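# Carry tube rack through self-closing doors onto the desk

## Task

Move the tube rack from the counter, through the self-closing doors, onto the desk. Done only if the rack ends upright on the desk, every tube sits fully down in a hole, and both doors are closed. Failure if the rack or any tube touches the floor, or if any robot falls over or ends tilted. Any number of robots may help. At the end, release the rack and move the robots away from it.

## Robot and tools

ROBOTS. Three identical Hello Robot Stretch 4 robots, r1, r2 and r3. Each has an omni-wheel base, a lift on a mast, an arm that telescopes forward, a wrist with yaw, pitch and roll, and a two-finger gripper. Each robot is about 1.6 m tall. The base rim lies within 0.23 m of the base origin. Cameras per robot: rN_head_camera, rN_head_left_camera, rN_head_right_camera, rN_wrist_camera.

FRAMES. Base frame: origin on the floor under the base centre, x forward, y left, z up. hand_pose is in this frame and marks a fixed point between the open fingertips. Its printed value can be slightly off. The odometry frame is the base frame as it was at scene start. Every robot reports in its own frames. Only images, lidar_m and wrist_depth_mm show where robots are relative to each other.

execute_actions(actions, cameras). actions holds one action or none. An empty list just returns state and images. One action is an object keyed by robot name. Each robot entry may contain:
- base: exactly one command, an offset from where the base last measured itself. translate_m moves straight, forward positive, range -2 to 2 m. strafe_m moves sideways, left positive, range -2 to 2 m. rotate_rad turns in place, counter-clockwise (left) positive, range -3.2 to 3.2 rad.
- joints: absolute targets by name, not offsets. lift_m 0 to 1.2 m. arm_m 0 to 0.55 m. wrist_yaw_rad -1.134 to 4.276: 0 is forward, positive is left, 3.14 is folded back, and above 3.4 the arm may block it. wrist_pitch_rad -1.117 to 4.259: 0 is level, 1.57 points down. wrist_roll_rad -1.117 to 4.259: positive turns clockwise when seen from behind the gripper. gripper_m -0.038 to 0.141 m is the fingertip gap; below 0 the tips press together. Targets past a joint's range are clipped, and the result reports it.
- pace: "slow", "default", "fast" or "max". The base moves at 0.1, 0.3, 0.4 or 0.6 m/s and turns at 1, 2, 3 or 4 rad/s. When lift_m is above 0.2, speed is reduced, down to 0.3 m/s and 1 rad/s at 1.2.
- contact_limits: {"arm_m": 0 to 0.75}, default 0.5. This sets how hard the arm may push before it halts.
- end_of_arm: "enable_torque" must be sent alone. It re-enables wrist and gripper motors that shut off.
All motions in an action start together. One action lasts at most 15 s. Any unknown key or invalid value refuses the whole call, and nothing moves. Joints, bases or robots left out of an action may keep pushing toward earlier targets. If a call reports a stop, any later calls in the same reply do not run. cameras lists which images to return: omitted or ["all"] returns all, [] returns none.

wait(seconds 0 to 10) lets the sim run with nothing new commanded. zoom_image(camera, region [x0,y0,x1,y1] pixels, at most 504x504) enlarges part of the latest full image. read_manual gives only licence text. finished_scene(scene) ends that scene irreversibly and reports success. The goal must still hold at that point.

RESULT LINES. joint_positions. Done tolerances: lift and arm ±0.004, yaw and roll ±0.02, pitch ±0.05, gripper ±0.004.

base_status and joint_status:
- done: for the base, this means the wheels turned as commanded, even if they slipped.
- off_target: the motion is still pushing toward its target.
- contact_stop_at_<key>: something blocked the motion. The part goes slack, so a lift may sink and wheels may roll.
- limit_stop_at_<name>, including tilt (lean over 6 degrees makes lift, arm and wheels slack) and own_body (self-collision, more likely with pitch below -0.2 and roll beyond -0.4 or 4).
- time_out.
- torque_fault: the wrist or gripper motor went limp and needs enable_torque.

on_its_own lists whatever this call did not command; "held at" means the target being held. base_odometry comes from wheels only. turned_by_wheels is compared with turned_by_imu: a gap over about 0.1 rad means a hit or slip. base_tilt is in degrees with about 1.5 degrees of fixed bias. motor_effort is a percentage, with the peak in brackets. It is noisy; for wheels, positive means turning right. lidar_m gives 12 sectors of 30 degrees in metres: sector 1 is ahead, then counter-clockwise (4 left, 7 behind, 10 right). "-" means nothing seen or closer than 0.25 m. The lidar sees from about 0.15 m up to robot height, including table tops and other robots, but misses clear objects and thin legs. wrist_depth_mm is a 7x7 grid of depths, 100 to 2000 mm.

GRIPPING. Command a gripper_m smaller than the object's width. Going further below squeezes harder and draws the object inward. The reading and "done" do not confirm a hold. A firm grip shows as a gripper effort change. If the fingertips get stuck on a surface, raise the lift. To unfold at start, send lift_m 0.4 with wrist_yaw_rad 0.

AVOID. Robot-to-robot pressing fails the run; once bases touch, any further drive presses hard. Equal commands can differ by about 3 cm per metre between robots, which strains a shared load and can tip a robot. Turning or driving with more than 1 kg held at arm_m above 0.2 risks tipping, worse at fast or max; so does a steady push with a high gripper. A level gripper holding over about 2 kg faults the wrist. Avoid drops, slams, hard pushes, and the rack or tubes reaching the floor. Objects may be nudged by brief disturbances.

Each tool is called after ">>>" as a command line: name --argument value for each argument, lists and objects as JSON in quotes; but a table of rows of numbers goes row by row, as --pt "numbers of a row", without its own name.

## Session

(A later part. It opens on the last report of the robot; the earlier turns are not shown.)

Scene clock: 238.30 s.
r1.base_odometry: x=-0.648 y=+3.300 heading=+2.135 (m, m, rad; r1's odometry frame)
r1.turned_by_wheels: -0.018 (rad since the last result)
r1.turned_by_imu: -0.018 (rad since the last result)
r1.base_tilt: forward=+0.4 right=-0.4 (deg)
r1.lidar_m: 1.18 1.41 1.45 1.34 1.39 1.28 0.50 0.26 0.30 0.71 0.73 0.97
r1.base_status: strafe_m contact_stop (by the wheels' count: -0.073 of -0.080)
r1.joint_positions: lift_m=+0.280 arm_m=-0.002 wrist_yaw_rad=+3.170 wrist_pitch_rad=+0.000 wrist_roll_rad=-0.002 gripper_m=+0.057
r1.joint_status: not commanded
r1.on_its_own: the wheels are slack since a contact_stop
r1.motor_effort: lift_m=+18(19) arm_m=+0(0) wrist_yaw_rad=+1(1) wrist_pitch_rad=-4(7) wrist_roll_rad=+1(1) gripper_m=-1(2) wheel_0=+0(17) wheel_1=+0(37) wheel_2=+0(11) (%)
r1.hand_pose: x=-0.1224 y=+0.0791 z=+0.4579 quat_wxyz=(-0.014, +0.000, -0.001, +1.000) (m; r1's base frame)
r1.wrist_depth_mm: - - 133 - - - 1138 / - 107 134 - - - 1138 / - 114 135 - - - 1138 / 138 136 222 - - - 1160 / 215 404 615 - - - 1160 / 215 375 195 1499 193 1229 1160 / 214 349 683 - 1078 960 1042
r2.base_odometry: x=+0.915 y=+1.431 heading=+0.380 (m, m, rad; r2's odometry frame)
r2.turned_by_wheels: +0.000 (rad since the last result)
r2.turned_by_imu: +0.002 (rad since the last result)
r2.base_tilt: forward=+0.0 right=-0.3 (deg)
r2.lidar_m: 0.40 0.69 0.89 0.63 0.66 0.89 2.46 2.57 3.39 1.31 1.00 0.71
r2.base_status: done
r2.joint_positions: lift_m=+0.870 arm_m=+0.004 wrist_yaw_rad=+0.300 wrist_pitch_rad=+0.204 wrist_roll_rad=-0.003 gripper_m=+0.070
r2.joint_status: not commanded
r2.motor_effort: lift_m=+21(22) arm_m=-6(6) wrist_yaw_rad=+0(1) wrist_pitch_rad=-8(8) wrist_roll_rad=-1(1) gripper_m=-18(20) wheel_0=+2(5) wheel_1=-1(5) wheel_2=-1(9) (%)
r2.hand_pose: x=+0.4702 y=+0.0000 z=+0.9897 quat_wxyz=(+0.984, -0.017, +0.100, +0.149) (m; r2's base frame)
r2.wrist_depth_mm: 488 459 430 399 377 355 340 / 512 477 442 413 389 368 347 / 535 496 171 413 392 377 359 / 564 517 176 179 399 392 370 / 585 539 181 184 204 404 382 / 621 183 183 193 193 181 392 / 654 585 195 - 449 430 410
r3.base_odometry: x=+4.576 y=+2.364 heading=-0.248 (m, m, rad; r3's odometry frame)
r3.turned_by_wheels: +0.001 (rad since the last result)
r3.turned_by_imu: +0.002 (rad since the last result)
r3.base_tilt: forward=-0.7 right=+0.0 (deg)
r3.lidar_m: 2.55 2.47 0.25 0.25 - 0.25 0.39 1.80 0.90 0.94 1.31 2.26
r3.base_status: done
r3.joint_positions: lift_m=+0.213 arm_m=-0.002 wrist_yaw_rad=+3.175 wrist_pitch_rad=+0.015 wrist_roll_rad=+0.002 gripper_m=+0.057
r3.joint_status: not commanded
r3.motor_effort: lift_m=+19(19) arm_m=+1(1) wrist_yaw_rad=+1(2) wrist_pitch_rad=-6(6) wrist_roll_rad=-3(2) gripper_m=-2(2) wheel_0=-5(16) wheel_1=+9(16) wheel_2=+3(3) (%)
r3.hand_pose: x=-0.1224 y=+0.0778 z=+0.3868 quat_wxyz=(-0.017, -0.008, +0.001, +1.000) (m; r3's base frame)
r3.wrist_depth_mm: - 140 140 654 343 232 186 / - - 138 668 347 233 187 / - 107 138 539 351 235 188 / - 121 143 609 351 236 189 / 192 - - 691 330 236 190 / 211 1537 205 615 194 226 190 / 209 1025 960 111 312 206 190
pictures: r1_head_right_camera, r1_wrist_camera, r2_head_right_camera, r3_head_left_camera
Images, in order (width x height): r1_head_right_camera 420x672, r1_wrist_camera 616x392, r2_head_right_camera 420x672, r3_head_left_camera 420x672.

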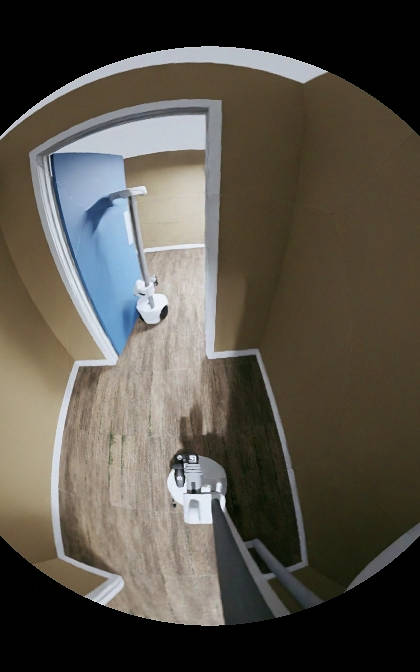

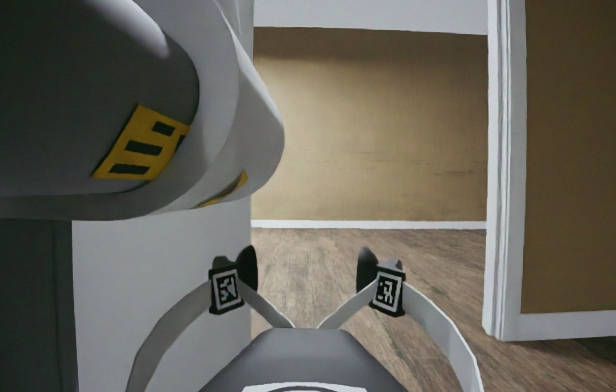

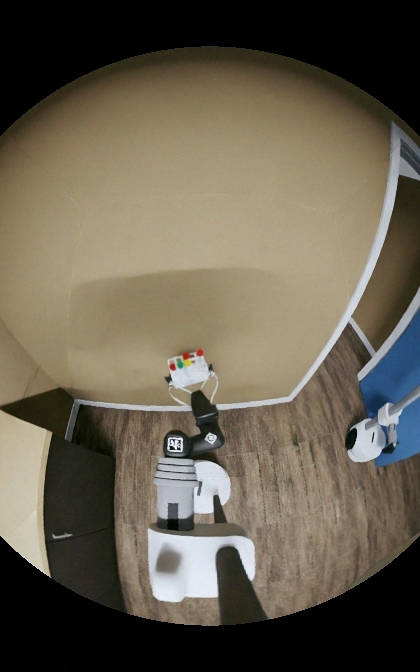

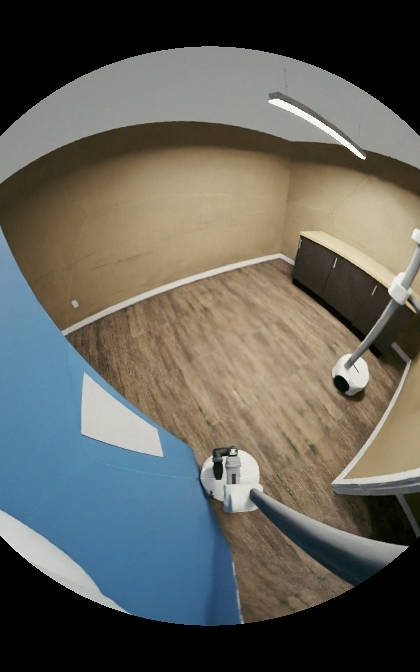

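>>> execute_actions --actions '[{"r2": {"base": {"strafe_m": -0.7}}, "r3": {"base": {"translate_m": 0.28}, "pace": "slow"}, "r1": {"base": {"strafe_m": 0.004}, "pace": "slow"}}]' --cameras '["r2_head_right_camera", "r3_head_left_camera", "r1_head_right_camera"]'

Scene clock: 255.10 s.
r1.base_odometry: x=-0.651 y=+3.298 heading=+2.135 (m, m, rad; r1's odometry frame)
r1.turned_by_wheels: +0.000 (rad since the last result)
r1.turned_by_imu: -0.005 (rad since the last result)
r1.base_tilt: forward=+0.3 right=-0.4 (deg)
r1.lidar_m: 1.18 1.42 1.45 1.35 1.38 1.29 0.55 0.25 0.28 0.71 0.73 0.97
r1.base_status: done
r1.joint_positions: lift_m=+0.280 arm_m=-0.002 wrist_yaw_rad=+3.170 wrist_pitch_rad=+0.000 wrist_roll_rad=-0.002 gripper_m=+0.057
r1.joint_status: not commanded
r1.motor_effort: lift_m=+18(18) arm_m=+0(0) wrist_yaw_rad=+0(0) wrist_pitch_rad=-8(6) wrist_roll_rad=-1(1) gripper_m=-2(4) wheel_0=-3(4) wheel_1=-1(3) wheel_2=+0(2) (%)
r1.hand_pose: x=-0.1224 y=+0.0791 z=+0.4579 quat_wxyz=(-0.014, +0.000, -0.001, +1.000) (m; r1's base frame)
r1.wrist_depth_mm: - - 134 - - - 1138 / - 107 134 - - - 1138 / - 114 135 - - - 1138 / 138 137 221 - - - 1160 / 215 404 621 - - - 1160 / 215 375 194 1464 193 1229 1160 / 215 347 691 - 1078 976 1042
r2.base_odometry: x=+1.174 y=+0.781 heading=+0.380 (m, m, rad; r2's odometry frame)
r2.turned_by_wheels: +0.000 (rad since the last result)
r2.turned_by_imu: +0.003 (rad since the last result)
r2.base_tilt: forward=+0.0 right=-0.2 (deg)
r2.lidar_m: 0.41 0.73 0.98 1.33 1.38 1.87 2.43 2.54 0.50 0.49 1.06 2.37
r2.base_status: done
r2.joint_positions: lift_m=+0.870 arm_m=+0.004 wrist_yaw_rad=+0.300 wrist_pitch_rad=+0.204 wrist_roll_rad=-0.003 gripper_m=+0.070
r2.joint_status: not commanded
r2.motor_effort: lift_m=+21(21) arm_m=-6(6) wrist_yaw_rad=-1(1) wrist_pitch_rad=-8(8) wrist_roll_rad=-2(2) gripper_m=-18(17) wheel_0=+0(7) wheel_1=+1(8) wheel_2=-1(2) (%)
r2.hand_pose: x=+0.4702 y=+0.0000 z=+0.9898 quat_wxyz=(+0.984, -0.017, +0.100, +0.149) (m; r2's base frame)
r2.wrist_depth_mm: 521 480 455 421 399 366 - / 544 500 469 439 413 379 - / 564 521 171 439 421 397 - / 591 544 176 179 427 410 - / 627 574 181 184 204 424 - / 647 183 184 191 194 181 - / 691 621 195 - 459 466 1537
r3.base_odometry: x=+4.847 y=+2.295 heading=-0.248 (m, m, rad; r3's odometry frame)
r3.turned_by_wheels: +0.000 (rad since the last result)
r3.turned_by_imu: +0.002 (rad since the last result)
r3.base_tilt: forward=-0.7 right=+0.0 (deg)
r3.lidar_m: 2.32 2.24 2.33 2.11 2.05 0.25 0.43 2.02 0.81 0.51 0.49 2.10
r3.base_status: done
r3.joint_positions: lift_m=+0.213 arm_m=-0.002 wrist_yaw_rad=+3.175 wrist_pitch_rad=+0.015 wrist_roll_rad=+0.002 gripper_m=+0.057
r3.joint_status: not commanded
r3.motor_effort: lift_m=+19(19) arm_m=+1(1) wrist_yaw_rad=+2(0) wrist_pitch_rad=-5(6) wrist_roll_rad=+1(1) gripper_m=-4(5) wheel_0=-3(2) wheel_1=+8(13) wheel_2=+0(2) (%)
r3.hand_pose: x=-0.1224 y=+0.0778 z=+0.3868 quat_wxyz=(-0.017, -0.008, +0.001, +1.000) (m; r3's base frame)
r3.wrist_depth_mm: - 140 139 931 384 239 188 / - - 138 960 389 241 189 / - 107 138 691 392 244 191 / - 121 143 820 397 246 191 / 192 1983 - 1008 366 246 192 / 211 1618 206 842 193 233 193 / 208 1025 946 111 342 211 192
pictures: r1_head_right_camera, r2_head_right_camera, r3_head_left_camera
Images, in order (width x height): r1_head_right_camera 420x672, r2_head_right_camera 420x672, r3_head_left_camera 420x672.

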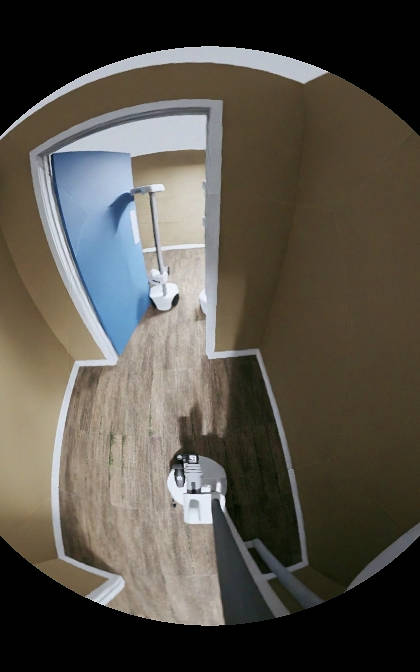

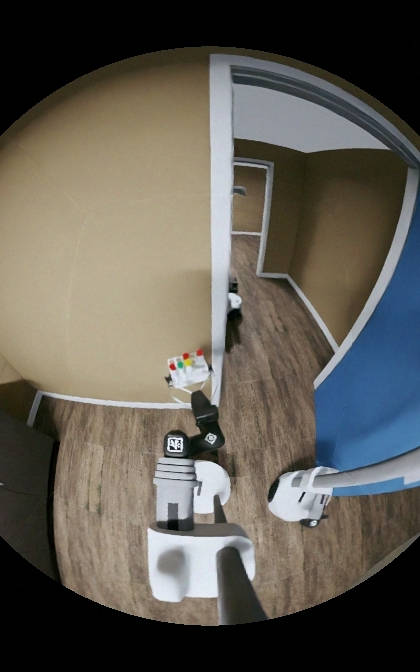

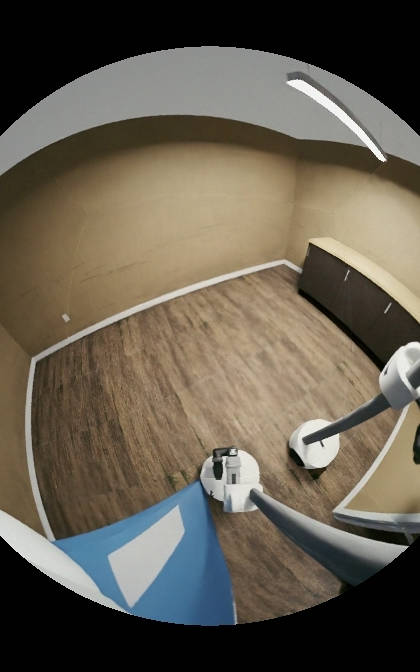

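>>> execute_actions --actions '[{"r2": {"base": {"strafe_m": -0.27}, "pace": "slow"}, "r3": {"base": {"strafe_m": 0.28}, "pace": "slow"}}]' --cameras '["r2_head_right_camera", "r2_head_camera", "r3_head_left_camera", "r1_head_right_camera"]'

Scene clock: 263.37 s.
r1.base_odometry: x=-0.651 y=+3.298 heading=+2.135 (m, m, rad; r1's odometry frame)
r1.turned_by_wheels: +0.000 (rad since the last result)
r1.turned_by_imu: -0.003 (rad since the last result)
r1.base_tilt: forward=+0.2 right=-0.3 (deg)
r1.lidar_m: 1.16 1.41 1.41 1.33 1.38 1.27 0.53 0.25 0.32 0.71 0.74 0.98
r1.base_status: not commanded
r1.joint_positions: lift_m=+0.280 arm_m=-0.002 wrist_yaw_rad=+3.170 wrist_pitch_rad=+0.000 wrist_roll_rad=-0.002 gripper_m=+0.057
r1.joint_status: not commanded
r1.motor_effort: lift_m=+18(18) arm_m=+0(0) wrist_yaw_rad=+0(0) wrist_pitch_rad=-6(6) wrist_roll_rad=+1(0) gripper_m=-1(4) wheel_0=-3(3) wheel_1=-1(1) wheel_2=+0(0) (%)
r1.hand_pose: x=-0.1224 y=+0.0791 z=+0.4579 quat_wxyz=(-0.014, +0.000, -0.001, +1.000) (m; r1's base frame)
r1.wrist_depth_mm: - - 133 - - - 1138 / - 107 134 - - - 1138 / - 114 135 - - - 1138 / 138 136 221 - - - 1182 / 215 404 615 - - - 1182 / 215 375 194 1464 193 1229 1138 / 214 347 683 - 1098 976 1060
r2.base_odometry: x=+1.274 y=+0.531 heading=+0.380 (m, m, rad; r2's odometry frame)
r2.turned_by_wheels: +0.000 (rad since the last result)
r2.turned_by_imu: +0.002 (rad since the last result)
r2.base_tilt: forward=+0.0 right=-0.2 (deg)
r2.lidar_m: 0.41 0.73 0.97 1.62 1.67 2.22 2.41 2.51 0.53 0.56 0.89 2.00
r2.base_status: done
r2.joint_positions: lift_m=+0.870 arm_m=+0.003 wrist_yaw_rad=+0.300 wrist_pitch_rad=+0.204 wrist_roll_rad=-0.003 gripper_m=+0.070
r2.joint_status: not commanded
r2.motor_effort: lift_m=+21(21) arm_m=-6(6) wrist_yaw_rad=-1(1) wrist_pitch_rad=-8(8) wrist_roll_rad=-1(1) gripper_m=-18(19) wheel_0=+1(6) wheel_1=+0(4) wheel_2=-1(1) (%)
r2.hand_pose: x=+0.4702 y=+0.0000 z=+0.9898 quat_wxyz=(+0.984, -0.017, +0.100, +0.149) (m; r2's base frame)
r2.wrist_depth_mm: 530 496 462 - - - - / 554 517 477 - - - - / 580 539 170 484 - - - / 603 559 176 179 248 - - / 634 591 181 184 204 - - / 683 183 184 191 194 181 - / 707 627 195 - 1430 1576 1537
r3.base_odometry: x=+4.916 y=+2.567 heading=-0.248 (m, m, rad; r3's odometry frame)
r3.turned_by_wheels: +0.000 (rad since the last result)
r3.turned_by_imu: +0.002 (rad since the last result)
r3.base_tilt: forward=-0.7 right=+0.0 (deg)
r3.lidar_m: 2.18 2.10 2.22 1.86 1.78 0.25 0.32 0.98 0.77 0.52 0.60 2.38
r3.base_status: done
r3.joint_positions: lift_m=+0.213 arm_m=-0.002 wrist_yaw_rad=+3.175 wrist_pitch_rad=+0.015 wrist_roll_rad=+0.002 gripper_m=+0.057
r3.joint_status: not commanded
r3.motor_effort: lift_m=+19(19) arm_m=+0(0) wrist_yaw_rad=-1(2) wrist_pitch_rad=-6(6) wrist_roll_rad=-2(2) gripper_m=-5(3) wheel_0=-4(11) wheel_1=+5(14) wheel_2=+2(1) (%)
r3.hand_pose: x=-0.1224 y=+0.0778 z=+0.3868 quat_wxyz=(-0.017, -0.008, +0.001, +1.000) (m; r3's base frame)
r3.wrist_depth_mm: - 140 140 462 303 224 1661 / - - 138 466 304 224 1661 / - 107 138 407 306 225 1661 / - 121 143 439 307 227 1708 / 193 - 1008 473 294 227 1661 / 211 1576 205 442 194 220 1366 / 210 1008 878 111 282 213 946
pictures: r1_head_right_camera, r2_head_camera, r2_head_right_camera, r3_head_left_camera
Images, in order (width x height): r1_head_right_camera 420x672, r2_head_camera 420x560, r2_head_right_camera 420x672, r3_head_left_camera 420x672.

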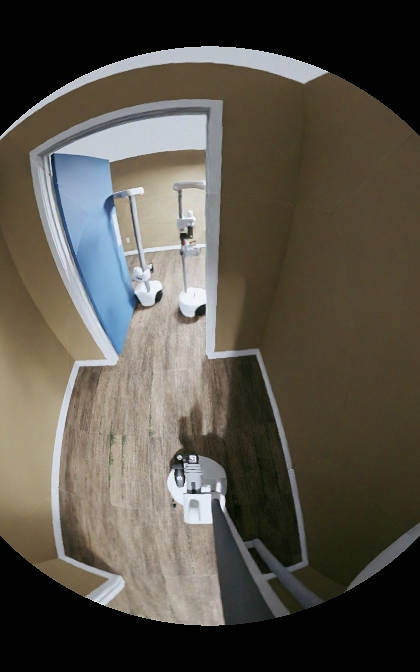

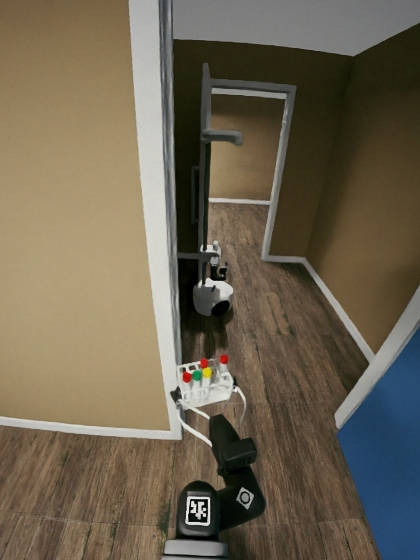

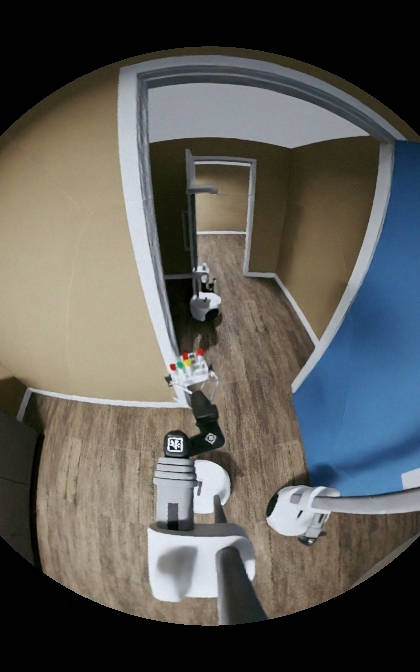

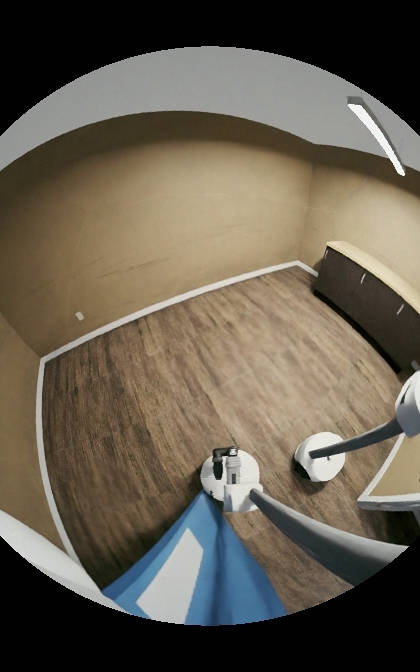

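>>> execute_actions --actions '[{"r2": {"base": {"rotate_rad": -0.36}}}]' --cameras '["r2_head_right_camera", "r2_head_camera"]'

Scene clock: 276.10 s.
r1.base_odometry: x=-0.651 y=+3.298 heading=+2.135 (m, m, rad; r1's odometry frame)
r1.turned_by_wheels: +0.000 (rad since the last result)
r1.turned_by_imu: -0.005 (rad since the last result)
r1.base_tilt: forward=+0.2 right=-0.3 (deg)
r1.lidar_m: 1.17 1.44 1.44 1.32 1.38 1.25 0.51 0.25 0.30 0.70 0.72 0.97
r1.base_status: not commanded
r1.joint_positions: lift_m=+0.280 arm_m=-0.002 wrist_yaw_rad=+3.170 wrist_pitch_rad=+0.000 wrist_roll_rad=-0.002 gripper_m=+0.057
r1.joint_status: not commanded
r1.motor_effort: lift_m=+18(18) arm_m=+0(0) wrist_yaw_rad=+1(2) wrist_pitch_rad=-7(6) wrist_roll_rad=-2(1) gripper_m=-3(3) wheel_0=-3(3) wheel_1=-1(1) wheel_2=+0(0) (%)
r1.hand_pose: x=-0.1224 y=+0.0791 z=+0.4579 quat_wxyz=(-0.014, +0.000, -0.001, +1.000) (m; r1's base frame)
r1.wrist_depth_mm: - - 133 - - - 1138 / - 107 133 - - - 1118 / - 114 135 - - - 1160 / 138 137 222 - - - 1160 / 214 404 615 - - - 1160 / 215 377 194 1464 193 1229 1138 / 214 347 691 - 1078 960 1042
r2.base_odometry: x=+1.274 y=+0.531 heading=+0.020 (m, m, rad; r2's odometry frame)
r2.turned_by_wheels: -0.360 (rad since the last result)
r2.turned_by_imu: -0.355 (rad since the last result)
r2.base_tilt: forward=+0.0 right=-0.3 (deg)
r2.lidar_m: 0.40 0.70 0.77 1.18 1.61 1.76 2.45 2.44 0.59 0.52 0.86 0.96
r2.base_status: done
r2.joint_positions: lift_m=+0.870 arm_m=+0.003 wrist_yaw_rad=+0.300 wrist_pitch_rad=+0.204 wrist_roll_rad=-0.003 gripper_m=+0.070
r2.joint_status: not commanded
r2.motor_effort: lift_m=+21(21) arm_m=-6(6) wrist_yaw_rad=+0(0) wrist_pitch_rad=-8(8) wrist_roll_rad=+0(1) gripper_m=-19(15) wheel_0=+1(5) wheel_1=+1(7) wheel_2=+1(7) (%)
r2.hand_pose: x=+0.4702 y=-0.0001 z=+0.9898 quat_wxyz=(+0.984, -0.017, +0.100, +0.149) (m; r2's base frame)
r2.wrist_depth_mm: 427 - - - - - 1618 / 436 1983 - - - - 1576 / 452 - 170 - - - 1618 / 469 1983 176 180 - - 1618 / 484 615 180 185 203 - 1576 / 504 183 183 192 193 181 1576 / 525 585 195 - 1430 1537 1499
r3.base_odometry: x=+4.916 y=+2.567 heading=-0.248 (m, m, rad; r3's odometry frame)
r3.turned_by_wheels: +0.000 (rad since the last result)
r3.turned_by_imu: +0.001 (rad since the last result)
r3.base_tilt: forward=-0.7 right=+0.0 (deg)
r3.lidar_m: 2.16 2.08 2.21 1.84 1.79 0.25 0.31 0.94 0.68 0.50 0.56 2.38
r3.base_status: not commanded
r3.joint_positions: lift_m=+0.213 arm_m=-0.002 wrist_yaw_rad=+3.175 wrist_pitch_rad=+0.015 wrist_roll_rad=+0.002 gripper_m=+0.057
r3.joint_status: not commanded
r3.motor_effort: lift_m=+19(19) arm_m=+1(1) wrist_yaw_rad=+2(1) wrist_pitch_rad=-5(5) wrist_roll_rad=-4(4) gripper_m=-2(1) wheel_0=-4(4) wheel_1=+5(5) wheel_2=+2(2) (%)
r3.hand_pose: x=-0.1224 y=+0.0778 z=+0.3868 quat_wxyz=(-0.017, -0.008, +0.001, +1.000) (m; r3's base frame)
r3.wrist_depth_mm: - 140 139 459 301 224 1661 / - - 138 466 304 225 1661 / - 107 138 404 306 226 1661 / - 121 142 436 307 227 1708 / 192 - 1008 477 293 228 1661 / 211 1576 206 442 193 219 1366 / 209 1025 878 111 281 213 946
pictures: r2_head_camera, r2_head_right_camera
Images, in order (width x height): r2_head_camera 420x560, r2_head_right_camera 420x672.

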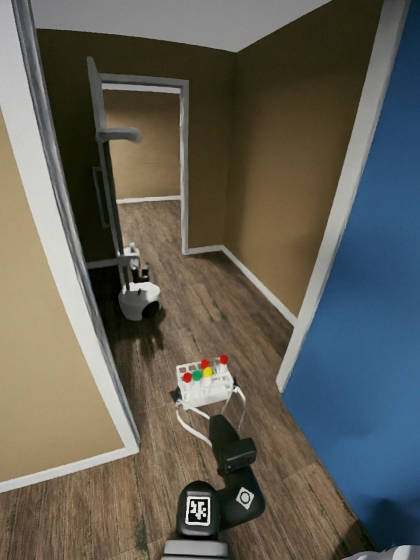

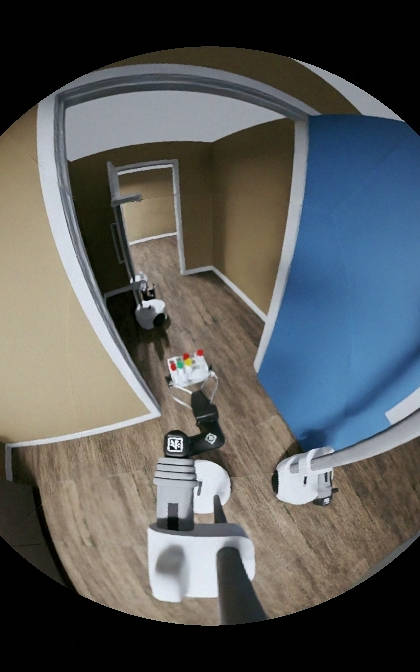

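Path is centered. Drive through.

>>> execute_actions --actions '[{"r2": {"base": {"translate_m": 1.8}}}]' --cameras '["r2_head_left_camera", "r2_head_camera", "r1_head_left_camera"]'

Scene clock: 285.50 s.
r1.base_odometry: x=-0.651 y=+3.298 heading=+2.135 (m, m, rad; r1's odometry frame)
r1.turned_by_wheels: +0.000 (rad since the last result)
r1.turned_by_imu: -0.004 (rad since the last result)
r1.base_tilt: forward=+0.3 right=-0.4 (deg)
r1.lidar_m: 1.18 1.42 0.46 0.56 1.37 1.26 0.54 0.25 0.29 0.71 0.72 0.96
r1.base_status: not commanded
r1.joint_positions: lift_m=+0.280 arm_m=-0.002 wrist_yaw_rad=+3.170 wrist_pitch_rad=+0.000 wrist_roll_rad=-0.002 gripper_m=+0.057
r1.joint_status: not commanded
r1.motor_effort: lift_m=+18(18) arm_m=+0(0) wrist_yaw_rad=+0(1) wrist_pitch_rad=-6(6) wrist_roll_rad=+0(1) gripper_m=-2(2) wheel_0=-3(3) wheel_1=-2(2) wheel_2=+0(0) (%)
r1.hand_pose: x=-0.1224 y=+0.0791 z=+0.4579 quat_wxyz=(-0.014, +0.000, -0.001, +1.000) (m; r1's base frame)
r1.wrist_depth_mm: - - 134 - - - 1138 / - 107 134 - - - 1138 / - 114 135 - - - 1138 / 138 136 221 - - - 1138 / 213 402 621 - - - 1160 / 215 375 194 1430 193 1255 1160 / 214 349 691 - 1078 960 1042
r2.base_odometry: x=+3.074 y=+0.567 heading=+0.020 (m, m, rad; r2's odometry frame)
r2.turned_by_wheels: +0.000 (rad since the last result)
r2.turned_by_imu: +0.001 (rad since the last result)
r2.base_tilt: forward=+0.0 right=-0.2 (deg)
r2.lidar_m: 0.40 1.38 0.49 0.49 1.31 1.13 4.14 0.84 0.88 0.77 0.73 0.82
r2.base_status: done
r2.joint_positions: lift_m=+0.870 arm_m=+0.003 wrist_yaw_rad=+0.300 wrist_pitch_rad=+0.204 wrist_roll_rad=-0.003 gripper_m=+0.070
r2.joint_status: not commanded
r2.motor_effort: lift_m=+21(21) arm_m=-6(6) wrist_yaw_rad=-1(1) wrist_pitch_rad=-9(9) wrist_roll_rad=+0(1) gripper_m=-15(20) wheel_0=+0(5) wheel_1=+0(7) wheel_2=+2(9) (%)
r2.hand_pose: x=+0.4701 y=-0.0001 z=+0.9897 quat_wxyz=(+0.984, -0.017, +0.100, +0.149) (m; r2's base frame)
r2.wrist_depth_mm: - - - 1098 1118 1008 741 / - - - 1138 1138 1025 750 / - - 171 1138 1182 1042 759 / - - 177 179 1229 1042 768 / - - 181 183 204 1042 768 / 1537 183 184 192 195 181 768 / 1336 1537 195 - 1397 1060 778
r3.base_odometry: x=+4.916 y=+2.567 heading=-0.248 (m, m, rad; r3's odometry frame)
r3.turned_by_wheels: +0.000 (rad since the last result)
r3.turned_by_imu: +0.001 (rad since the last result)
r3.base_tilt: forward=-0.7 right=+0.0 (deg)
r3.lidar_m: 2.16 2.09 2.20 1.87 1.79 0.25 0.32 0.96 1.25 1.49 2.27 2.37
r3.base_status: not commanded
r3.joint_positions: lift_m=+0.213 arm_m=-0.002 wrist_yaw_rad=+3.175 wrist_pitch_rad=+0.015 wrist_roll_rad=+0.002 gripper_m=+0.057
r3.joint_status: not commanded
r3.motor_effort: lift_m=+19(19) arm_m=+1(1) wrist_yaw_rad=+0(2) wrist_pitch_rad=-6(5) wrist_roll_rad=-3(5) gripper_m=+0(4) wheel_0=-4(4) wheel_1=+5(5) wheel_2=+2(2) (%)
r3.hand_pose: x=-0.1224 y=+0.0778 z=+0.3868 quat_wxyz=(-0.017, -0.008, +0.001, +1.000) (m; r3's base frame)
r3.wrist_depth_mm: - 140 140 462 301 224 1661 / - - 138 462 304 225 1661 / - 107 138 404 307 225 1661 / - 121 143 439 307 227 1661 / 193 1756 1008 473 294 228 1708 / 211 1618 206 442 194 220 1366 / 209 1008 891 111 281 212 960
pictures: r1_head_left_camera, r2_head_camera, r2_head_left_camera
Images, in order (width x height): r1_head_left_camera 420x672, r2_head_camera 420x560, r2_head_left_camera 420x672.

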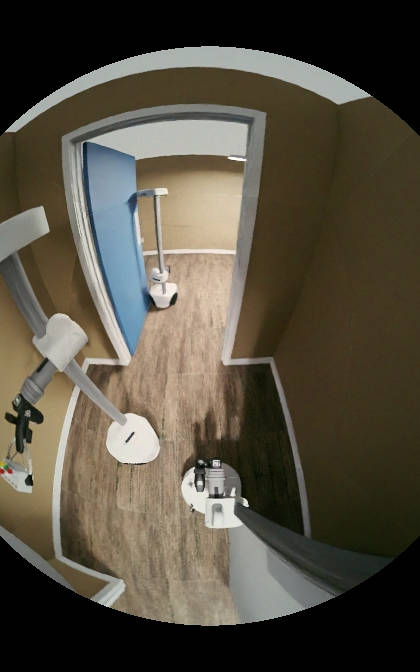

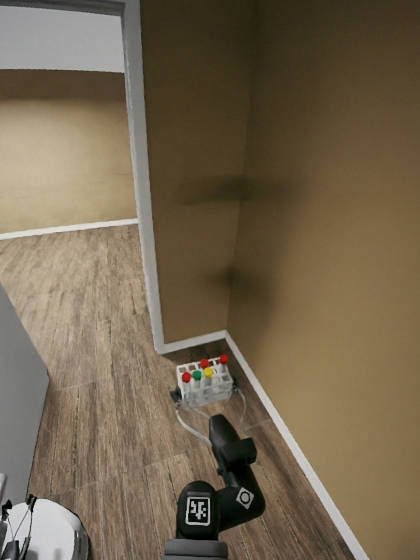

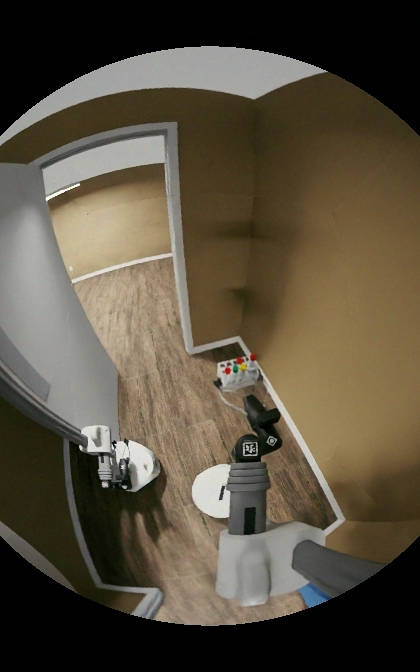

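>>> execute_actions --actions '[{"r2": {"base": {"rotate_rad": 0.48}}, "r3": {"base": {"translate_m": 0.25}}}]' --cameras '["r2_head_left_camera", "r2_head_camera", "r1_head_left_camera"]'

Scene clock: 294.07 s.
r1.base_odometry: x=-0.651 y=+3.298 heading=+2.135 (m, m, rad; r1's odometry frame)
r1.turned_by_wheels: +0.000 (rad since the last result)
r1.turned_by_imu: -0.003 (rad since the last result)
r1.base_tilt: forward=+0.3 right=-0.4 (deg)
r1.lidar_m: 1.18 1.41 0.45 0.47 0.49 1.28 0.54 0.26 0.32 0.71 0.74 0.98
r1.base_status: not commanded
r1.joint_positions: lift_m=+0.280 arm_m=-0.002 wrist_yaw_rad=+3.170 wrist_pitch_rad=+0.000 wrist_roll_rad=-0.002 gripper_m=+0.057
r1.joint_status: not commanded
r1.motor_effort: lift_m=+18(18) arm_m=+0(0) wrist_yaw_rad=+1(0) wrist_pitch_rad=-7(6) wrist_roll_rad=+1(2) gripper_m=-3(2) wheel_0=-3(3) wheel_1=-1(1) wheel_2=+0(0) (%)
r1.hand_pose: x=-0.1224 y=+0.0791 z=+0.4579 quat_wxyz=(-0.014, +0.000, -0.001, +1.000) (m; r1's base frame)
r1.wrist_depth_mm: - - 134 - - - 1118 / - 107 134 - - - 1138 / - 114 135 - - - 1138 / 138 136 221 - - - 1160 / 214 404 621 - - - 1160 / 215 377 195 1464 193 1229 1138 / 214 347 683 - 1078 960 1042
r2.base_odometry: x=+3.074 y=+0.567 heading=+0.500 (m, m, rad; r2's odometry frame)
r2.turned_by_wheels: +0.480 (rad since the last result)
r2.turned_by_imu: +0.479 (rad since the last result)
r2.base_tilt: forward=+0.0 right=-0.3 (deg)
r2.lidar_m: 0.39 0.52 0.47 1.31 1.12 1.24 0.85 0.87 0.78 0.74 0.80 1.17
r2.base_status: done
r2.joint_positions: lift_m=+0.870 arm_m=+0.003 wrist_yaw_rad=+0.300 wrist_pitch_rad=+0.204 wrist_roll_rad=-0.003 gripper_m=+0.070
r2.joint_status: not commanded
r2.motor_effort: lift_m=+21(21) arm_m=-6(6) wrist_yaw_rad=-2(2) wrist_pitch_rad=-9(9) wrist_roll_rad=-1(0) gripper_m=-15(16) wheel_0=-1(4) wheel_1=-2(7) wheel_2=-1(6) (%)
r2.hand_pose: x=+0.4701 y=+0.0000 z=+0.9897 quat_wxyz=(+0.984, -0.017, +0.100, +0.149) (m; r2's base frame)
r2.wrist_depth_mm: 683 842 1138 - - - 891 / 683 866 1160 - - - 917 / 699 866 172 - - - 931 / 707 891 177 180 - - 976 / 715 891 182 185 203 1098 1008 / 732 183 185 192 193 181 1025 / 741 931 195 - 1464 1138 1042
r3.base_odometry: x=+5.158 y=+2.505 heading=-0.248 (m, m, rad; r3's odometry frame)
r3.turned_by_wheels: +0.000 (rad since the last result)
r3.turned_by_imu: +0.001 (rad since the last result)
r3.base_tilt: forward=-0.7 right=+0.0 (deg)
r3.lidar_m: 1.94 1.87 1.97 1.96 1.90 1.72 1.15 0.61 0.49 1.81 2.15 2.26
r3.base_status: done
r3.joint_positions: lift_m=+0.213 arm_m=-0.002 wrist_yaw_rad=+3.175 wrist_pitch_rad=+0.015 wrist_roll_rad=+0.002 gripper_m=+0.057
r3.joint_status: not commanded
r3.motor_effort: lift_m=+19(19) arm_m=+1(1) wrist_yaw_rad=+2(0) wrist_pitch_rad=-7(5) wrist_roll_rad=-2(0) gripper_m=-1(5) wheel_0=-1(6) wheel_1=+0(11) wheel_2=-1(8) (%)
r3.hand_pose: x=-0.1224 y=+0.0778 z=+0.3868 quat_wxyz=(-0.017, -0.008, +0.001, +1.000) (m; r3's base frame)
r3.wrist_depth_mm: - 140 140 1537 1708 1983 1808 / - - 139 1537 1756 - 1863 / - 107 138 1576 1708 1921 1863 / - 121 142 1537 1708 1921 1863 / 192 778 1229 1537 1708 1983 1863 / 211 842 205 1499 194 1430 1397 / 209 820 960 111 991 904 976
pictures: r1_head_left_camera, r2_head_camera, r2_head_left_camera
Images, in order (width x height): r1_head_left_camera 420x672, r2_head_camera 420x560, r2_head_left_camera 420x672.

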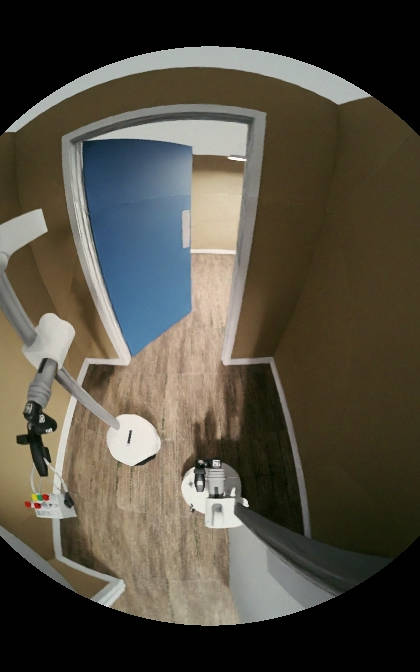

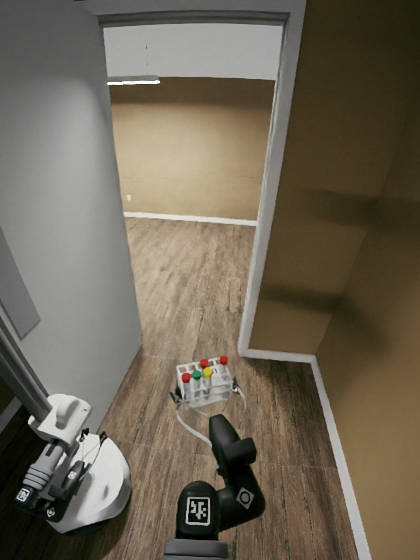

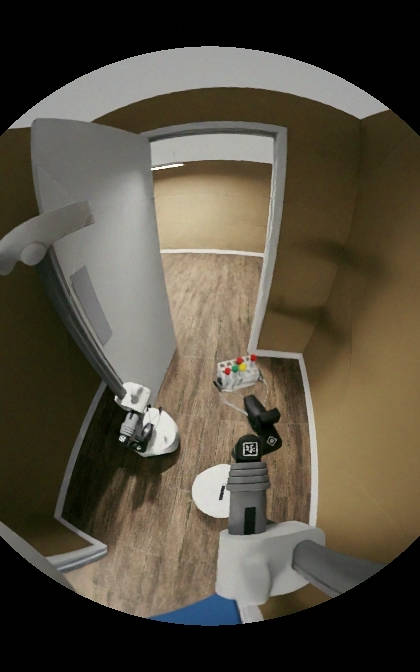

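>>> execute_actions --actions '[{"r2": {"base": {"rotate_rad": 0.08}}}]' --cameras '[]'

>>> execute_actions --actions '[{"r2": {"base": {"translate_m": 0.9}}}]' --cameras '["r2_head_left_camera", "r2_head_camera", "r1_head_left_camera"]'

Scene clock: 302.13 s.
r1.base_odometry: x=-0.651 y=+3.298 heading=+2.135 (m, m, rad; r1's odometry frame)
r1.turned_by_wheels: +0.000 (rad since the last result)
r1.turned_by_imu: -0.003 (rad since the last result)
r1.base_tilt: forward=+0.3 right=-0.5 (deg)
r1.lidar_m: 1.17 1.29 0.47 0.43 0.44 1.29 0.52 0.25 0.31 0.69 0.72 0.96
r1.base_status: not commanded
r1.joint_positions: lift_m=+0.280 arm_m=-0.002 wrist_yaw_rad=+3.170 wrist_pitch_rad=+0.000 wrist_roll_rad=-0.002 gripper_m=+0.057
r1.joint_status: not commanded
r1.motor_effort: lift_m=+18(18) arm_m=-1(0) wrist_yaw_rad=+0(0) wrist_pitch_rad=-7(7) wrist_roll_rad=+0(0) gripper_m=-4(5) wheel_0=-3(3) wheel_1=-1(2) wheel_2=+0(0) (%)
r1.hand_pose: x=-0.1224 y=+0.0791 z=+0.4579 quat_wxyz=(-0.014, +0.000, -0.001, +1.000) (m; r1's base frame)
r1.wrist_depth_mm: - - 134 - - - 1160 / - 107 134 - - - 1160 / - 114 135 - - - 1118 / 138 136 221 - - - 1138 / 215 402 627 - - - 1160 / 215 377 194 1499 193 1205 1182 / 214 347 691 - 1078 976 1042
r2.base_odometry: x=+3.074 y=+0.567 heading=+0.580 (m, m, rad; r2's odometry frame)
r2.turned_by_wheels: +0.080 (rad since the last result)
r2.turned_by_imu: +0.081 (rad since the last result)
r2.base_tilt: forward=+0.0 right=-0.2 (deg)
r2.lidar_m: 0.41 0.48 0.48 1.32 1.13 0.90 0.83 0.91 0.75 0.74 0.83 1.33
r2.base_status: done
r2.joint_positions: lift_m=+0.870 arm_m=+0.003 wrist_yaw_rad=+0.300 wrist_pitch_rad=+0.204 wrist_roll_rad=-0.003 gripper_m=+0.070
r2.joint_status: not commanded
r2.motor_effort: lift_m=+21(21) arm_m=-6(6) wrist_yaw_rad=-2(2) wrist_pitch_rad=-9(9) wrist_roll_rad=-1(1) gripper_m=-14(16) wheel_0=+1(7) wheel_1=+0(5) wheel_2=+0(6) (%)
r2.hand_pose: x=+0.4701 y=+0.0001 z=+0.9897 quat_wxyz=(+0.984, -0.017, +0.100, +0.149) (m; r2's base frame)
r2.wrist_depth_mm: 640 768 991 - - - 891 / 634 788 1008 - - - 878 / 647 798 171 1366 - - 891 / 661 820 177 179 250 - 931 / 676 820 181 184 203 - 960 / 683 183 185 193 193 181 991 / 699 866 195 - 1464 1464 1025
r3.base_odometry: x=+5.158 y=+2.505 heading=-0.248 (m, m, rad; r3's odometry frame)
r3.turned_by_wheels: +0.000 (rad since the last result)
r3.turned_by_imu: +0.001 (rad since the last result)
r3.base_tilt: forward=-0.7 right=+0.0 (deg)
r3.lidar_m: 1.94 1.85 1.98 1.96 1.89 1.72 1.30 1.24 1.27 1.82 2.15 2.25
r3.base_status: not commanded
r3.joint_positions: lift_m=+0.213 arm_m=-0.002 wrist_yaw_rad=+3.175 wrist_pitch_rad=+0.015 wrist_roll_rad=+0.002 gripper_m=+0.057
r3.joint_status: not commanded
r3.motor_effort: lift_m=+19(19) arm_m=+1(1) wrist_yaw_rad=-1(2) wrist_pitch_rad=-6(6) wrist_roll_rad=-5(3) gripper_m=+1(0) wheel_0=-1(1) wheel_1=+0(0) wheel_2=-1(1) (%)
r3.hand_pose: x=-0.1224 y=+0.0778 z=+0.3868 quat_wxyz=(-0.017, -0.008, +0.001, +1.000) (m; r3's base frame)
r3.wrist_depth_mm: - 140 139 1537 1756 1983 1863 / - - 138 1576 1708 1921 1808 / - 107 138 1537 1708 1983 1863 / - 121 143 1576 1708 1983 1863 / 192 1229 1397 1537 1708 1983 1863 / 211 1281 206 1430 194 1464 1430 / 210 1025 946 111 976 917 991
pictures: none
No camera images: the call's "cameras" was empty. Leave "cameras" out to get every camera's image.

Scene clock: 306.60 s.
r1.base_odometry: x=-0.651 y=+3.298 heading=+2.135 (m, m, rad; r1's odometry frame)
r1.turned_by_wheels: +0.000 (rad since the last result)
r1.turned_by_imu: -0.002 (rad since the last result)
r1.base_tilt: forward=+0.3 right=-0.3 (deg)
r1.lidar_m: 1.18 1.27 1.42 1.33 0.52 0.48 0.54 0.25 0.32 0.70 0.74 0.96
r1.base_status: not commanded
r1.joint_positions: lift_m=+0.280 arm_m=-0.002 wrist_yaw_rad=+3.170 wrist_pitch_rad=+0.000 wrist_roll_rad=-0.002 gripper_m=+0.057
r1.joint_status: not commanded
r1.motor_effort: lift_m=+18(18) arm_m=+0(0) wrist_yaw_rad=+0(0) wrist_pitch_rad=-5(8) wrist_roll_rad=-2(1) gripper_m=-3(3) wheel_0=-3(3) wheel_1=-1(1) wheel_2=+0(0) (%)
r1.hand_pose: x=-0.1224 y=+0.0791 z=+0.4579 quat_wxyz=(-0.014, +0.000, -0.001, +1.000) (m; r1's base frame)
r1.wrist_depth_mm: - - 134 - - - 1160 / - 107 134 - - - 1138 / - 114 135 - - - 1160 / 138 137 221 - - - 1160 / 215 402 615 - - - 1138 / 215 375 194 1464 193 1138 1160 / 215 349 691 - 627 564 574
r2.base_odometry: x=+3.827 y=+1.060 heading=+0.580 (m, m, rad; r2's odometry frame)
r2.turned_by_wheels: +0.000 (rad since the last result)
r2.turned_by_imu: +0.001 (rad since the last result)
r2.base_tilt: forward=+0.0 right=-0.2 (deg)
r2.lidar_m: 0.41 0.65 0.53 0.53 0.46 0.50 1.75 1.12 0.91 0.87 0.61 0.58
r2.base_status: done
r2.joint_positions: lift_m=+0.870 arm_m=+0.003 wrist_yaw_rad=+0.300 wrist_pitch_rad=+0.204 wrist_roll_rad=-0.003 gripper_m=+0.070
r2.joint_status: not commanded
r2.motor_effort: lift_m=+21(21) arm_m=-6(5) wrist_yaw_rad=-2(2) wrist_pitch_rad=-9(9) wrist_roll_rad=-1(0) gripper_m=-21(18) wheel_0=-1(7) wheel_1=+1(5) wheel_2=+0(10) (%)
r2.hand_pose: x=+0.4701 y=+0.0000 z=+0.9897 quat_wxyz=(+0.984, -0.017, +0.100, +0.149) (m; r2's base frame)
r2.wrist_depth_mm: 517 - - - - - - / 517 - - - - - - / 517 - 172 - - - - / 535 - 177 180 241 - - / 539 - 182 184 204 - - / 549 183 184 191 194 182 - / 525 1464 195 - 1464 1576 1576
r3.base_odometry: x=+5.158 y=+2.505 heading=-0.248 (m, m, rad; r3's odometry frame)
r3.turned_by_wheels: +0.000 (rad since the last result)
r3.turned_by_imu: +0.000 (rad since the last result)
r3.base_tilt: forward=-0.7 right=+0.1 (deg)
r3.lidar_m: 1.94 1.87 1.99 1.96 1.89 1.72 1.28 1.23 1.30 1.82 2.13 2.25
r3.base_status: not commanded
r3.joint_positions: lift_m=+0.213 arm_m=-0.002 wrist_yaw_rad=+3.175 wrist_pitch_rad=+0.015 wrist_roll_rad=+0.002 gripper_m=+0.057
r3.joint_status: not commanded
r3.motor_effort: lift_m=+19(19) arm_m=+1(0) wrist_yaw_rad=+1(1) wrist_pitch_rad=-6(5) wrist_roll_rad=+0(3) gripper_m=-4(4) wheel_0=-1(1) wheel_1=+0(0) wheel_2=-1(1) (%)
r3.hand_pose: x=-0.1224 y=+0.0778 z=+0.3868 quat_wxyz=(-0.017, -0.008, +0.001, +1.000) (m; r3's base frame)
r3.wrist_depth_mm: - 140 139 1537 1708 1983 1808 / - - 138 1537 1708 1921 1863 / - 107 138 1537 1708 1983 1921 / - 121 142 1537 1708 1983 1863 / 193 1229 1397 1537 1708 1921 1808 / 211 1229 206 1464 195 1499 1430 / 209 1025 946 111 991 891 1008
pictures: r1_head_left_camera, r2_head_camera, r2_head_left_camera
Images, in order (width x height): r1_head_left_camera 420x672, r2_head_camera 420x560, r2_head_left_camera 420x672.

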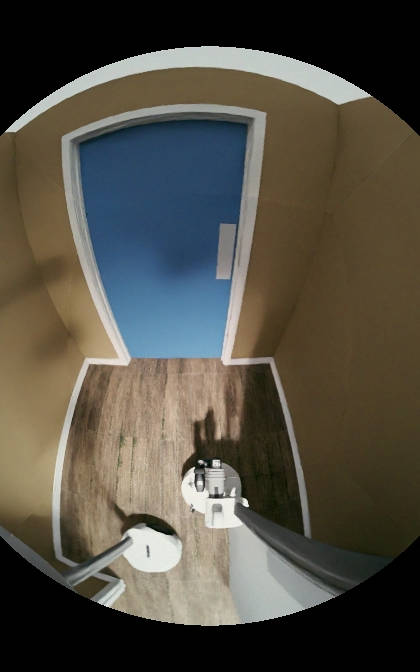

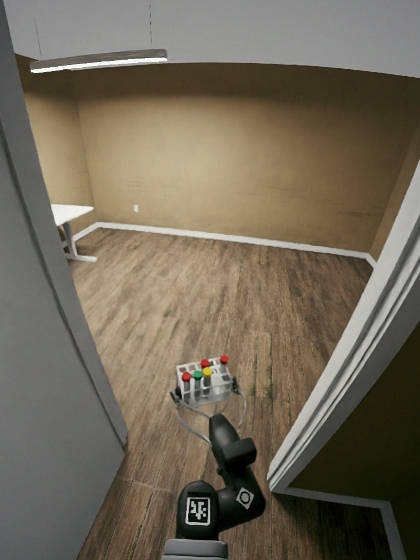

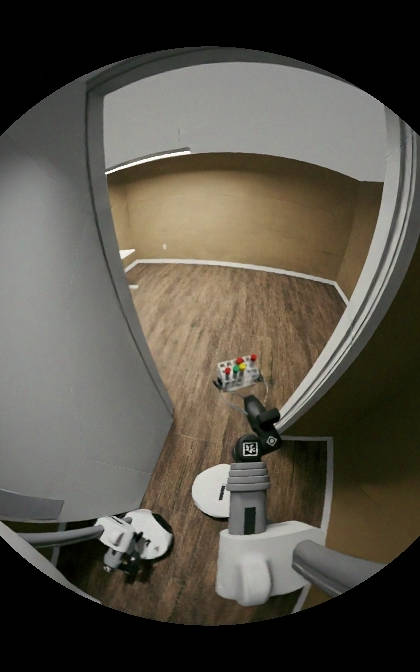

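>>> execute_actions --actions '[{"r2": {"base": {"translate_m": 1.15}, "pace": "fast"}}]' --cameras '[]'

>>> execute_actions --actions '[{"r2": {"base": {"rotate_rad": 1.05}}, "r1": {"base": {"translate_m": 0.35}}}]' --cameras '["r2_head_left_camera", "r2_head_camera", "r2_wrist_camera"]'

Scene clock: 314.07 s.
r1.base_odometry: x=-0.651 y=+3.298 heading=+2.135 (m, m, rad; r1's odometry frame)
r1.turned_by_wheels: +0.000 (rad since the last result)
r1.turned_by_imu: -0.003 (rad since the last result)
r1.base_tilt: forward=+0.4 right=-0.3 (deg)
r1.lidar_m: 1.17 1.28 1.42 1.34 1.35 1.28 0.55 0.25 0.29 0.71 0.74 0.97
r1.base_status: not commanded
r1.joint_positions: lift_m=+0.280 arm_m=-0.002 wrist_yaw_rad=+3.170 wrist_pitch_rad=+0.000 wrist_roll_rad=-0.002 gripper_m=+0.057
r1.joint_status: not commanded
r1.motor_effort: lift_m=+18(18) arm_m=-1(0) wrist_yaw_rad=+1(0) wrist_pitch_rad=-5(7) wrist_roll_rad=-3(2) gripper_m=-4(2) wheel_0=-3(3) wheel_1=-1(1) wheel_2=+0(0) (%)
r1.hand_pose: x=-0.1224 y=+0.0791 z=+0.4579 quat_wxyz=(-0.014, +0.000, -0.001, +1.000) (m; r1's base frame)
r1.wrist_depth_mm: - - 134 - - - 1118 / - 107 134 - - - 1160 / - 114 135 - - - 1160 / 138 137 222 - - - 1160 / 214 402 615 - - - 1160 / 214 377 194 1464 193 1255 1160 / 214 347 683 - 1060 976 1042
r2.base_odometry: x=+4.789 y=+1.690 heading=+0.580 (m, m, rad; r2's odometry frame)
r2.turned_by_wheels: +0.000 (rad since the last result)
r2.turned_by_imu: +0.001 (rad since the last result)
r2.base_tilt: forward=+0.0 right=-0.3 (deg)
r2.lidar_m: 0.42 2.27 1.84 1.25 0.63 0.64 1.53 0.70 0.90 2.13 2.36 2.64
r2.base_status: done
r2.joint_positions: lift_m=+0.870 arm_m=+0.003 wrist_yaw_rad=+0.300 wrist_pitch_rad=+0.204 wrist_roll_rad=-0.003 gripper_m=+0.070
r2.joint_status: not commanded
r2.motor_effort: lift_m=+21(21) arm_m=-6(6) wrist_yaw_rad=-1(2) wrist_pitch_rad=-8(8) wrist_roll_rad=-1(1) gripper_m=-19(18) wheel_0=+0(8) wheel_1=+1(6) wheel_2=+0(11) (%)
r2.hand_pose: x=+0.4701 y=+0.0000 z=+0.9897 quat_wxyz=(+0.984, -0.017, +0.100, +0.149) (m; r2's base frame)
r2.wrist_depth_mm: - - - - - 1983 1756 / - - - - - - 1863 / - - 171 - - - 1921 / - - 177 179 241 - 1921 / - - 181 185 204 - - / - 182 185 193 193 181 - / 1576 1537 195 - 1430 1576 1576
r3.base_odometry: x=+5.158 y=+2.505 heading=-0.248 (m, m, rad; r3's odometry frame)
r3.turned_by_wheels: +0.000 (rad since the last result)
r3.turned_by_imu: +0.001 (rad since the last result)
r3.base_tilt: forward=-0.7 right=+0.0 (deg)
r3.lidar_m: 1.94 1.87 1.97 1.97 1.91 1.73 1.27 1.23 1.29 1.86 2.13 2.25
r3.base_status: not commanded
r3.joint_positions: lift_m=+0.213 arm_m=-0.002 wrist_yaw_rad=+3.175 wrist_pitch_rad=+0.015 wrist_roll_rad=+0.002 gripper_m=+0.057
r3.joint_status: not commanded
r3.motor_effort: lift_m=+19(19) arm_m=+1(0) wrist_yaw_rad=+2(1) wrist_pitch_rad=-6(6) wrist_roll_rad=-4(2) gripper_m=-1(0) wheel_0=-1(1) wheel_1=+0(0) wheel_2=-1(1) (%)
r3.hand_pose: x=-0.1224 y=+0.0778 z=+0.3868 quat_wxyz=(-0.017, -0.008, +0.001, +1.000) (m; r3's base frame)
r3.wrist_depth_mm: - 140 140 1537 1708 1921 1863 / - - 138 1576 1708 1983 1863 / - 107 138 1537 1708 1921 1808 / - 121 143 1537 1756 1921 1863 / 192 1255 1366 1537 1756 1921 1863 / 211 1255 205 1464 193 1464 1430 / 208 1025 946 111 991 904 976
pictures: none
No camera images: the call's "cameras" was empty. Leave "cameras" out to get every camera's image.

Scene clock: 316.73 s.
r1.base_odometry: x=-0.838 y=+3.593 heading=+2.135 (m, m, rad; r1's odometry frame)
r1.turned_by_wheels: +0.000 (rad since the last result)
r1.turned_by_imu: -0.002 (rad since the last result)
r1.base_tilt: forward=+0.3 right=-0.2 (deg)
r1.lidar_m: 0.81 0.92 1.17 1.36 1.41 0.68 0.64 1.09 0.75 0.67 0.70 0.87
r1.base_status: done
r1.joint_positions: lift_m=+0.280 arm_m=-0.002 wrist_yaw_rad=+3.170 wrist_pitch_rad=+0.000 wrist_roll_rad=-0.002 gripper_m=+0.057
r1.joint_status: not commanded
r1.motor_effort: lift_m=+18(18) arm_m=+0(1) wrist_yaw_rad=+1(1) wrist_pitch_rad=-6(6) wrist_roll_rad=+0(1) gripper_m=-3(3) wheel_0=+3(5) wheel_1=+3(7) wheel_2=-1(12) (%)
r1.hand_pose: x=-0.1224 y=+0.0791 z=+0.4579 quat_wxyz=(-0.014, +0.000, -0.001, +1.000) (m; r1's base frame)
r1.wrist_depth_mm: - - 134 1078 750 1499 1464 / - 107 134 1098 788 1499 1499 / - 114 135 976 788 1499 1499 / 138 137 222 1098 798 1464 1499 / 215 1464 1499 1078 759 1499 1537 / 214 1397 193 976 193 1464 1464 / 215 960 1042 - 798 960 1042
r2.base_odometry: x=+4.789 y=+1.690 heading=+1.630 (m, m, rad; r2's odometry frame)
r2.turned_by_wheels: +1.050 (rad since the last result)
r2.turned_by_imu: +1.044 (rad since the last result)
r2.base_tilt: forward=+0.0 right=-0.2 (deg)
r2.lidar_m: 0.42 1.21 0.64 0.68 1.11 0.69 0.88 2.12 2.35 2.65 2.62 2.26
r2.base_status: done
r2.joint_positions: lift_m=+0.870 arm_m=+0.003 wrist_yaw_rad=+0.300 wrist_pitch_rad=+0.204 wrist_roll_rad=-0.003 gripper_m=+0.070
r2.joint_status: not commanded
r2.motor_effort: lift_m=+21(21) arm_m=-5(6) wrist_yaw_rad=-1(2) wrist_pitch_rad=-8(8) wrist_roll_rad=+0(0) gripper_m=-21(18) wheel_0=-2(5) wheel_1=+1(7) wheel_2=-2(8) (%)
r2.hand_pose: x=+0.4701 y=+0.0000 z=+0.9897 quat_wxyz=(+0.984, -0.017, +0.100, +0.149) (m; r2's base frame)
r2.wrist_depth_mm: 991 1499 - - - - - / 960 1499 - - - - - / 960 1499 171 - - - - / 960 1397 176 179 1708 - - / 946 1430 182 184 204 - - / 931 183 184 192 193 181 - / 946 1430 195 - 1464 1576 1537
r3.base_odometry: x=+5.158 y=+2.505 heading=-0.248 (m, m, rad; r3's odometry frame)
r3.turned_by_wheels: +0.000 (rad since the last result)
r3.turned_by_imu: +0.000 (rad since the last result)
r3.base_tilt: forward=-0.8 right=+0.0 (deg)
r3.lidar_m: 1.94 1.87 1.97 1.98 1.91 1.74 1.27 1.23 1.28 1.84 2.13 2.24
r3.base_status: not commanded
r3.joint_positions: lift_m=+0.213 arm_m=-0.002 wrist_yaw_rad=+3.175 wrist_pitch_rad=+0.015 wrist_roll_rad=+0.002 gripper_m=+0.057
r3.joint_status: not commanded
r3.motor_effort: lift_m=+19(19) arm_m=+1(0) wrist_yaw_rad=+2(1) wrist_pitch_rad=-5(5) wrist_roll_rad=-3(1) gripper_m=-2(1) wheel_0=-1(1) wheel_1=+1(0) wheel_2=-1(1) (%)
r3.hand_pose: x=-0.1224 y=+0.0778 z=+0.3868 quat_wxyz=(-0.017, -0.008, +0.001, +1.000) (m; r3's base frame)
r3.wrist_depth_mm: - 140 140 1537 1708 1983 1808 / - - 138 1576 1708 1983 1808 / - 107 138 1576 1708 1921 1863 / - 121 143 1576 1708 1921 1921 / 192 1229 1397 1499 1708 1921 1808 / 211 1281 206 1464 193 1464 1464 / 209 1008 946 111 991 904 991
pictures: r2_head_camera, r2_head_left_camera, r2_wrist_camera
Images, in order (width x height): r2_head_camera 420x560, r2_head_left_camera 420x672, r2_wrist_camera 616x392.

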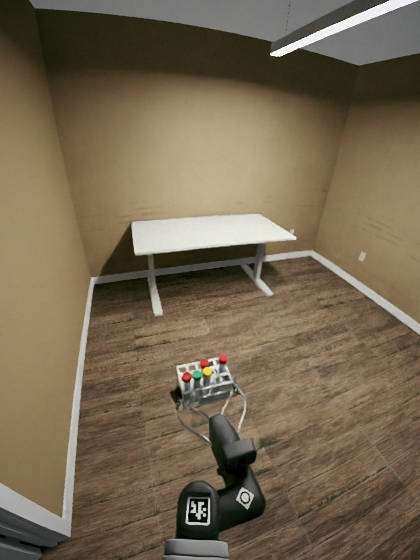

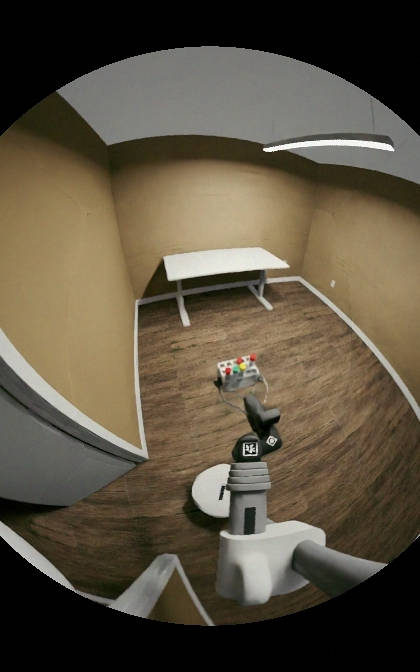

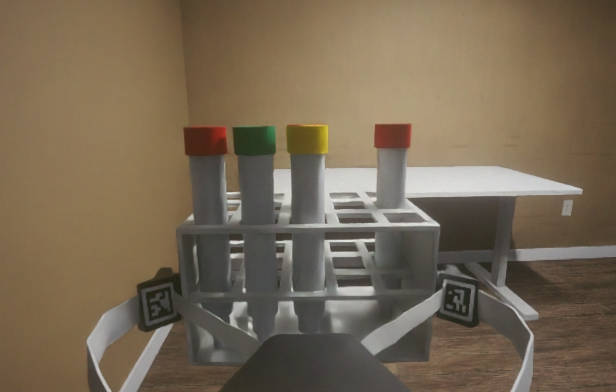

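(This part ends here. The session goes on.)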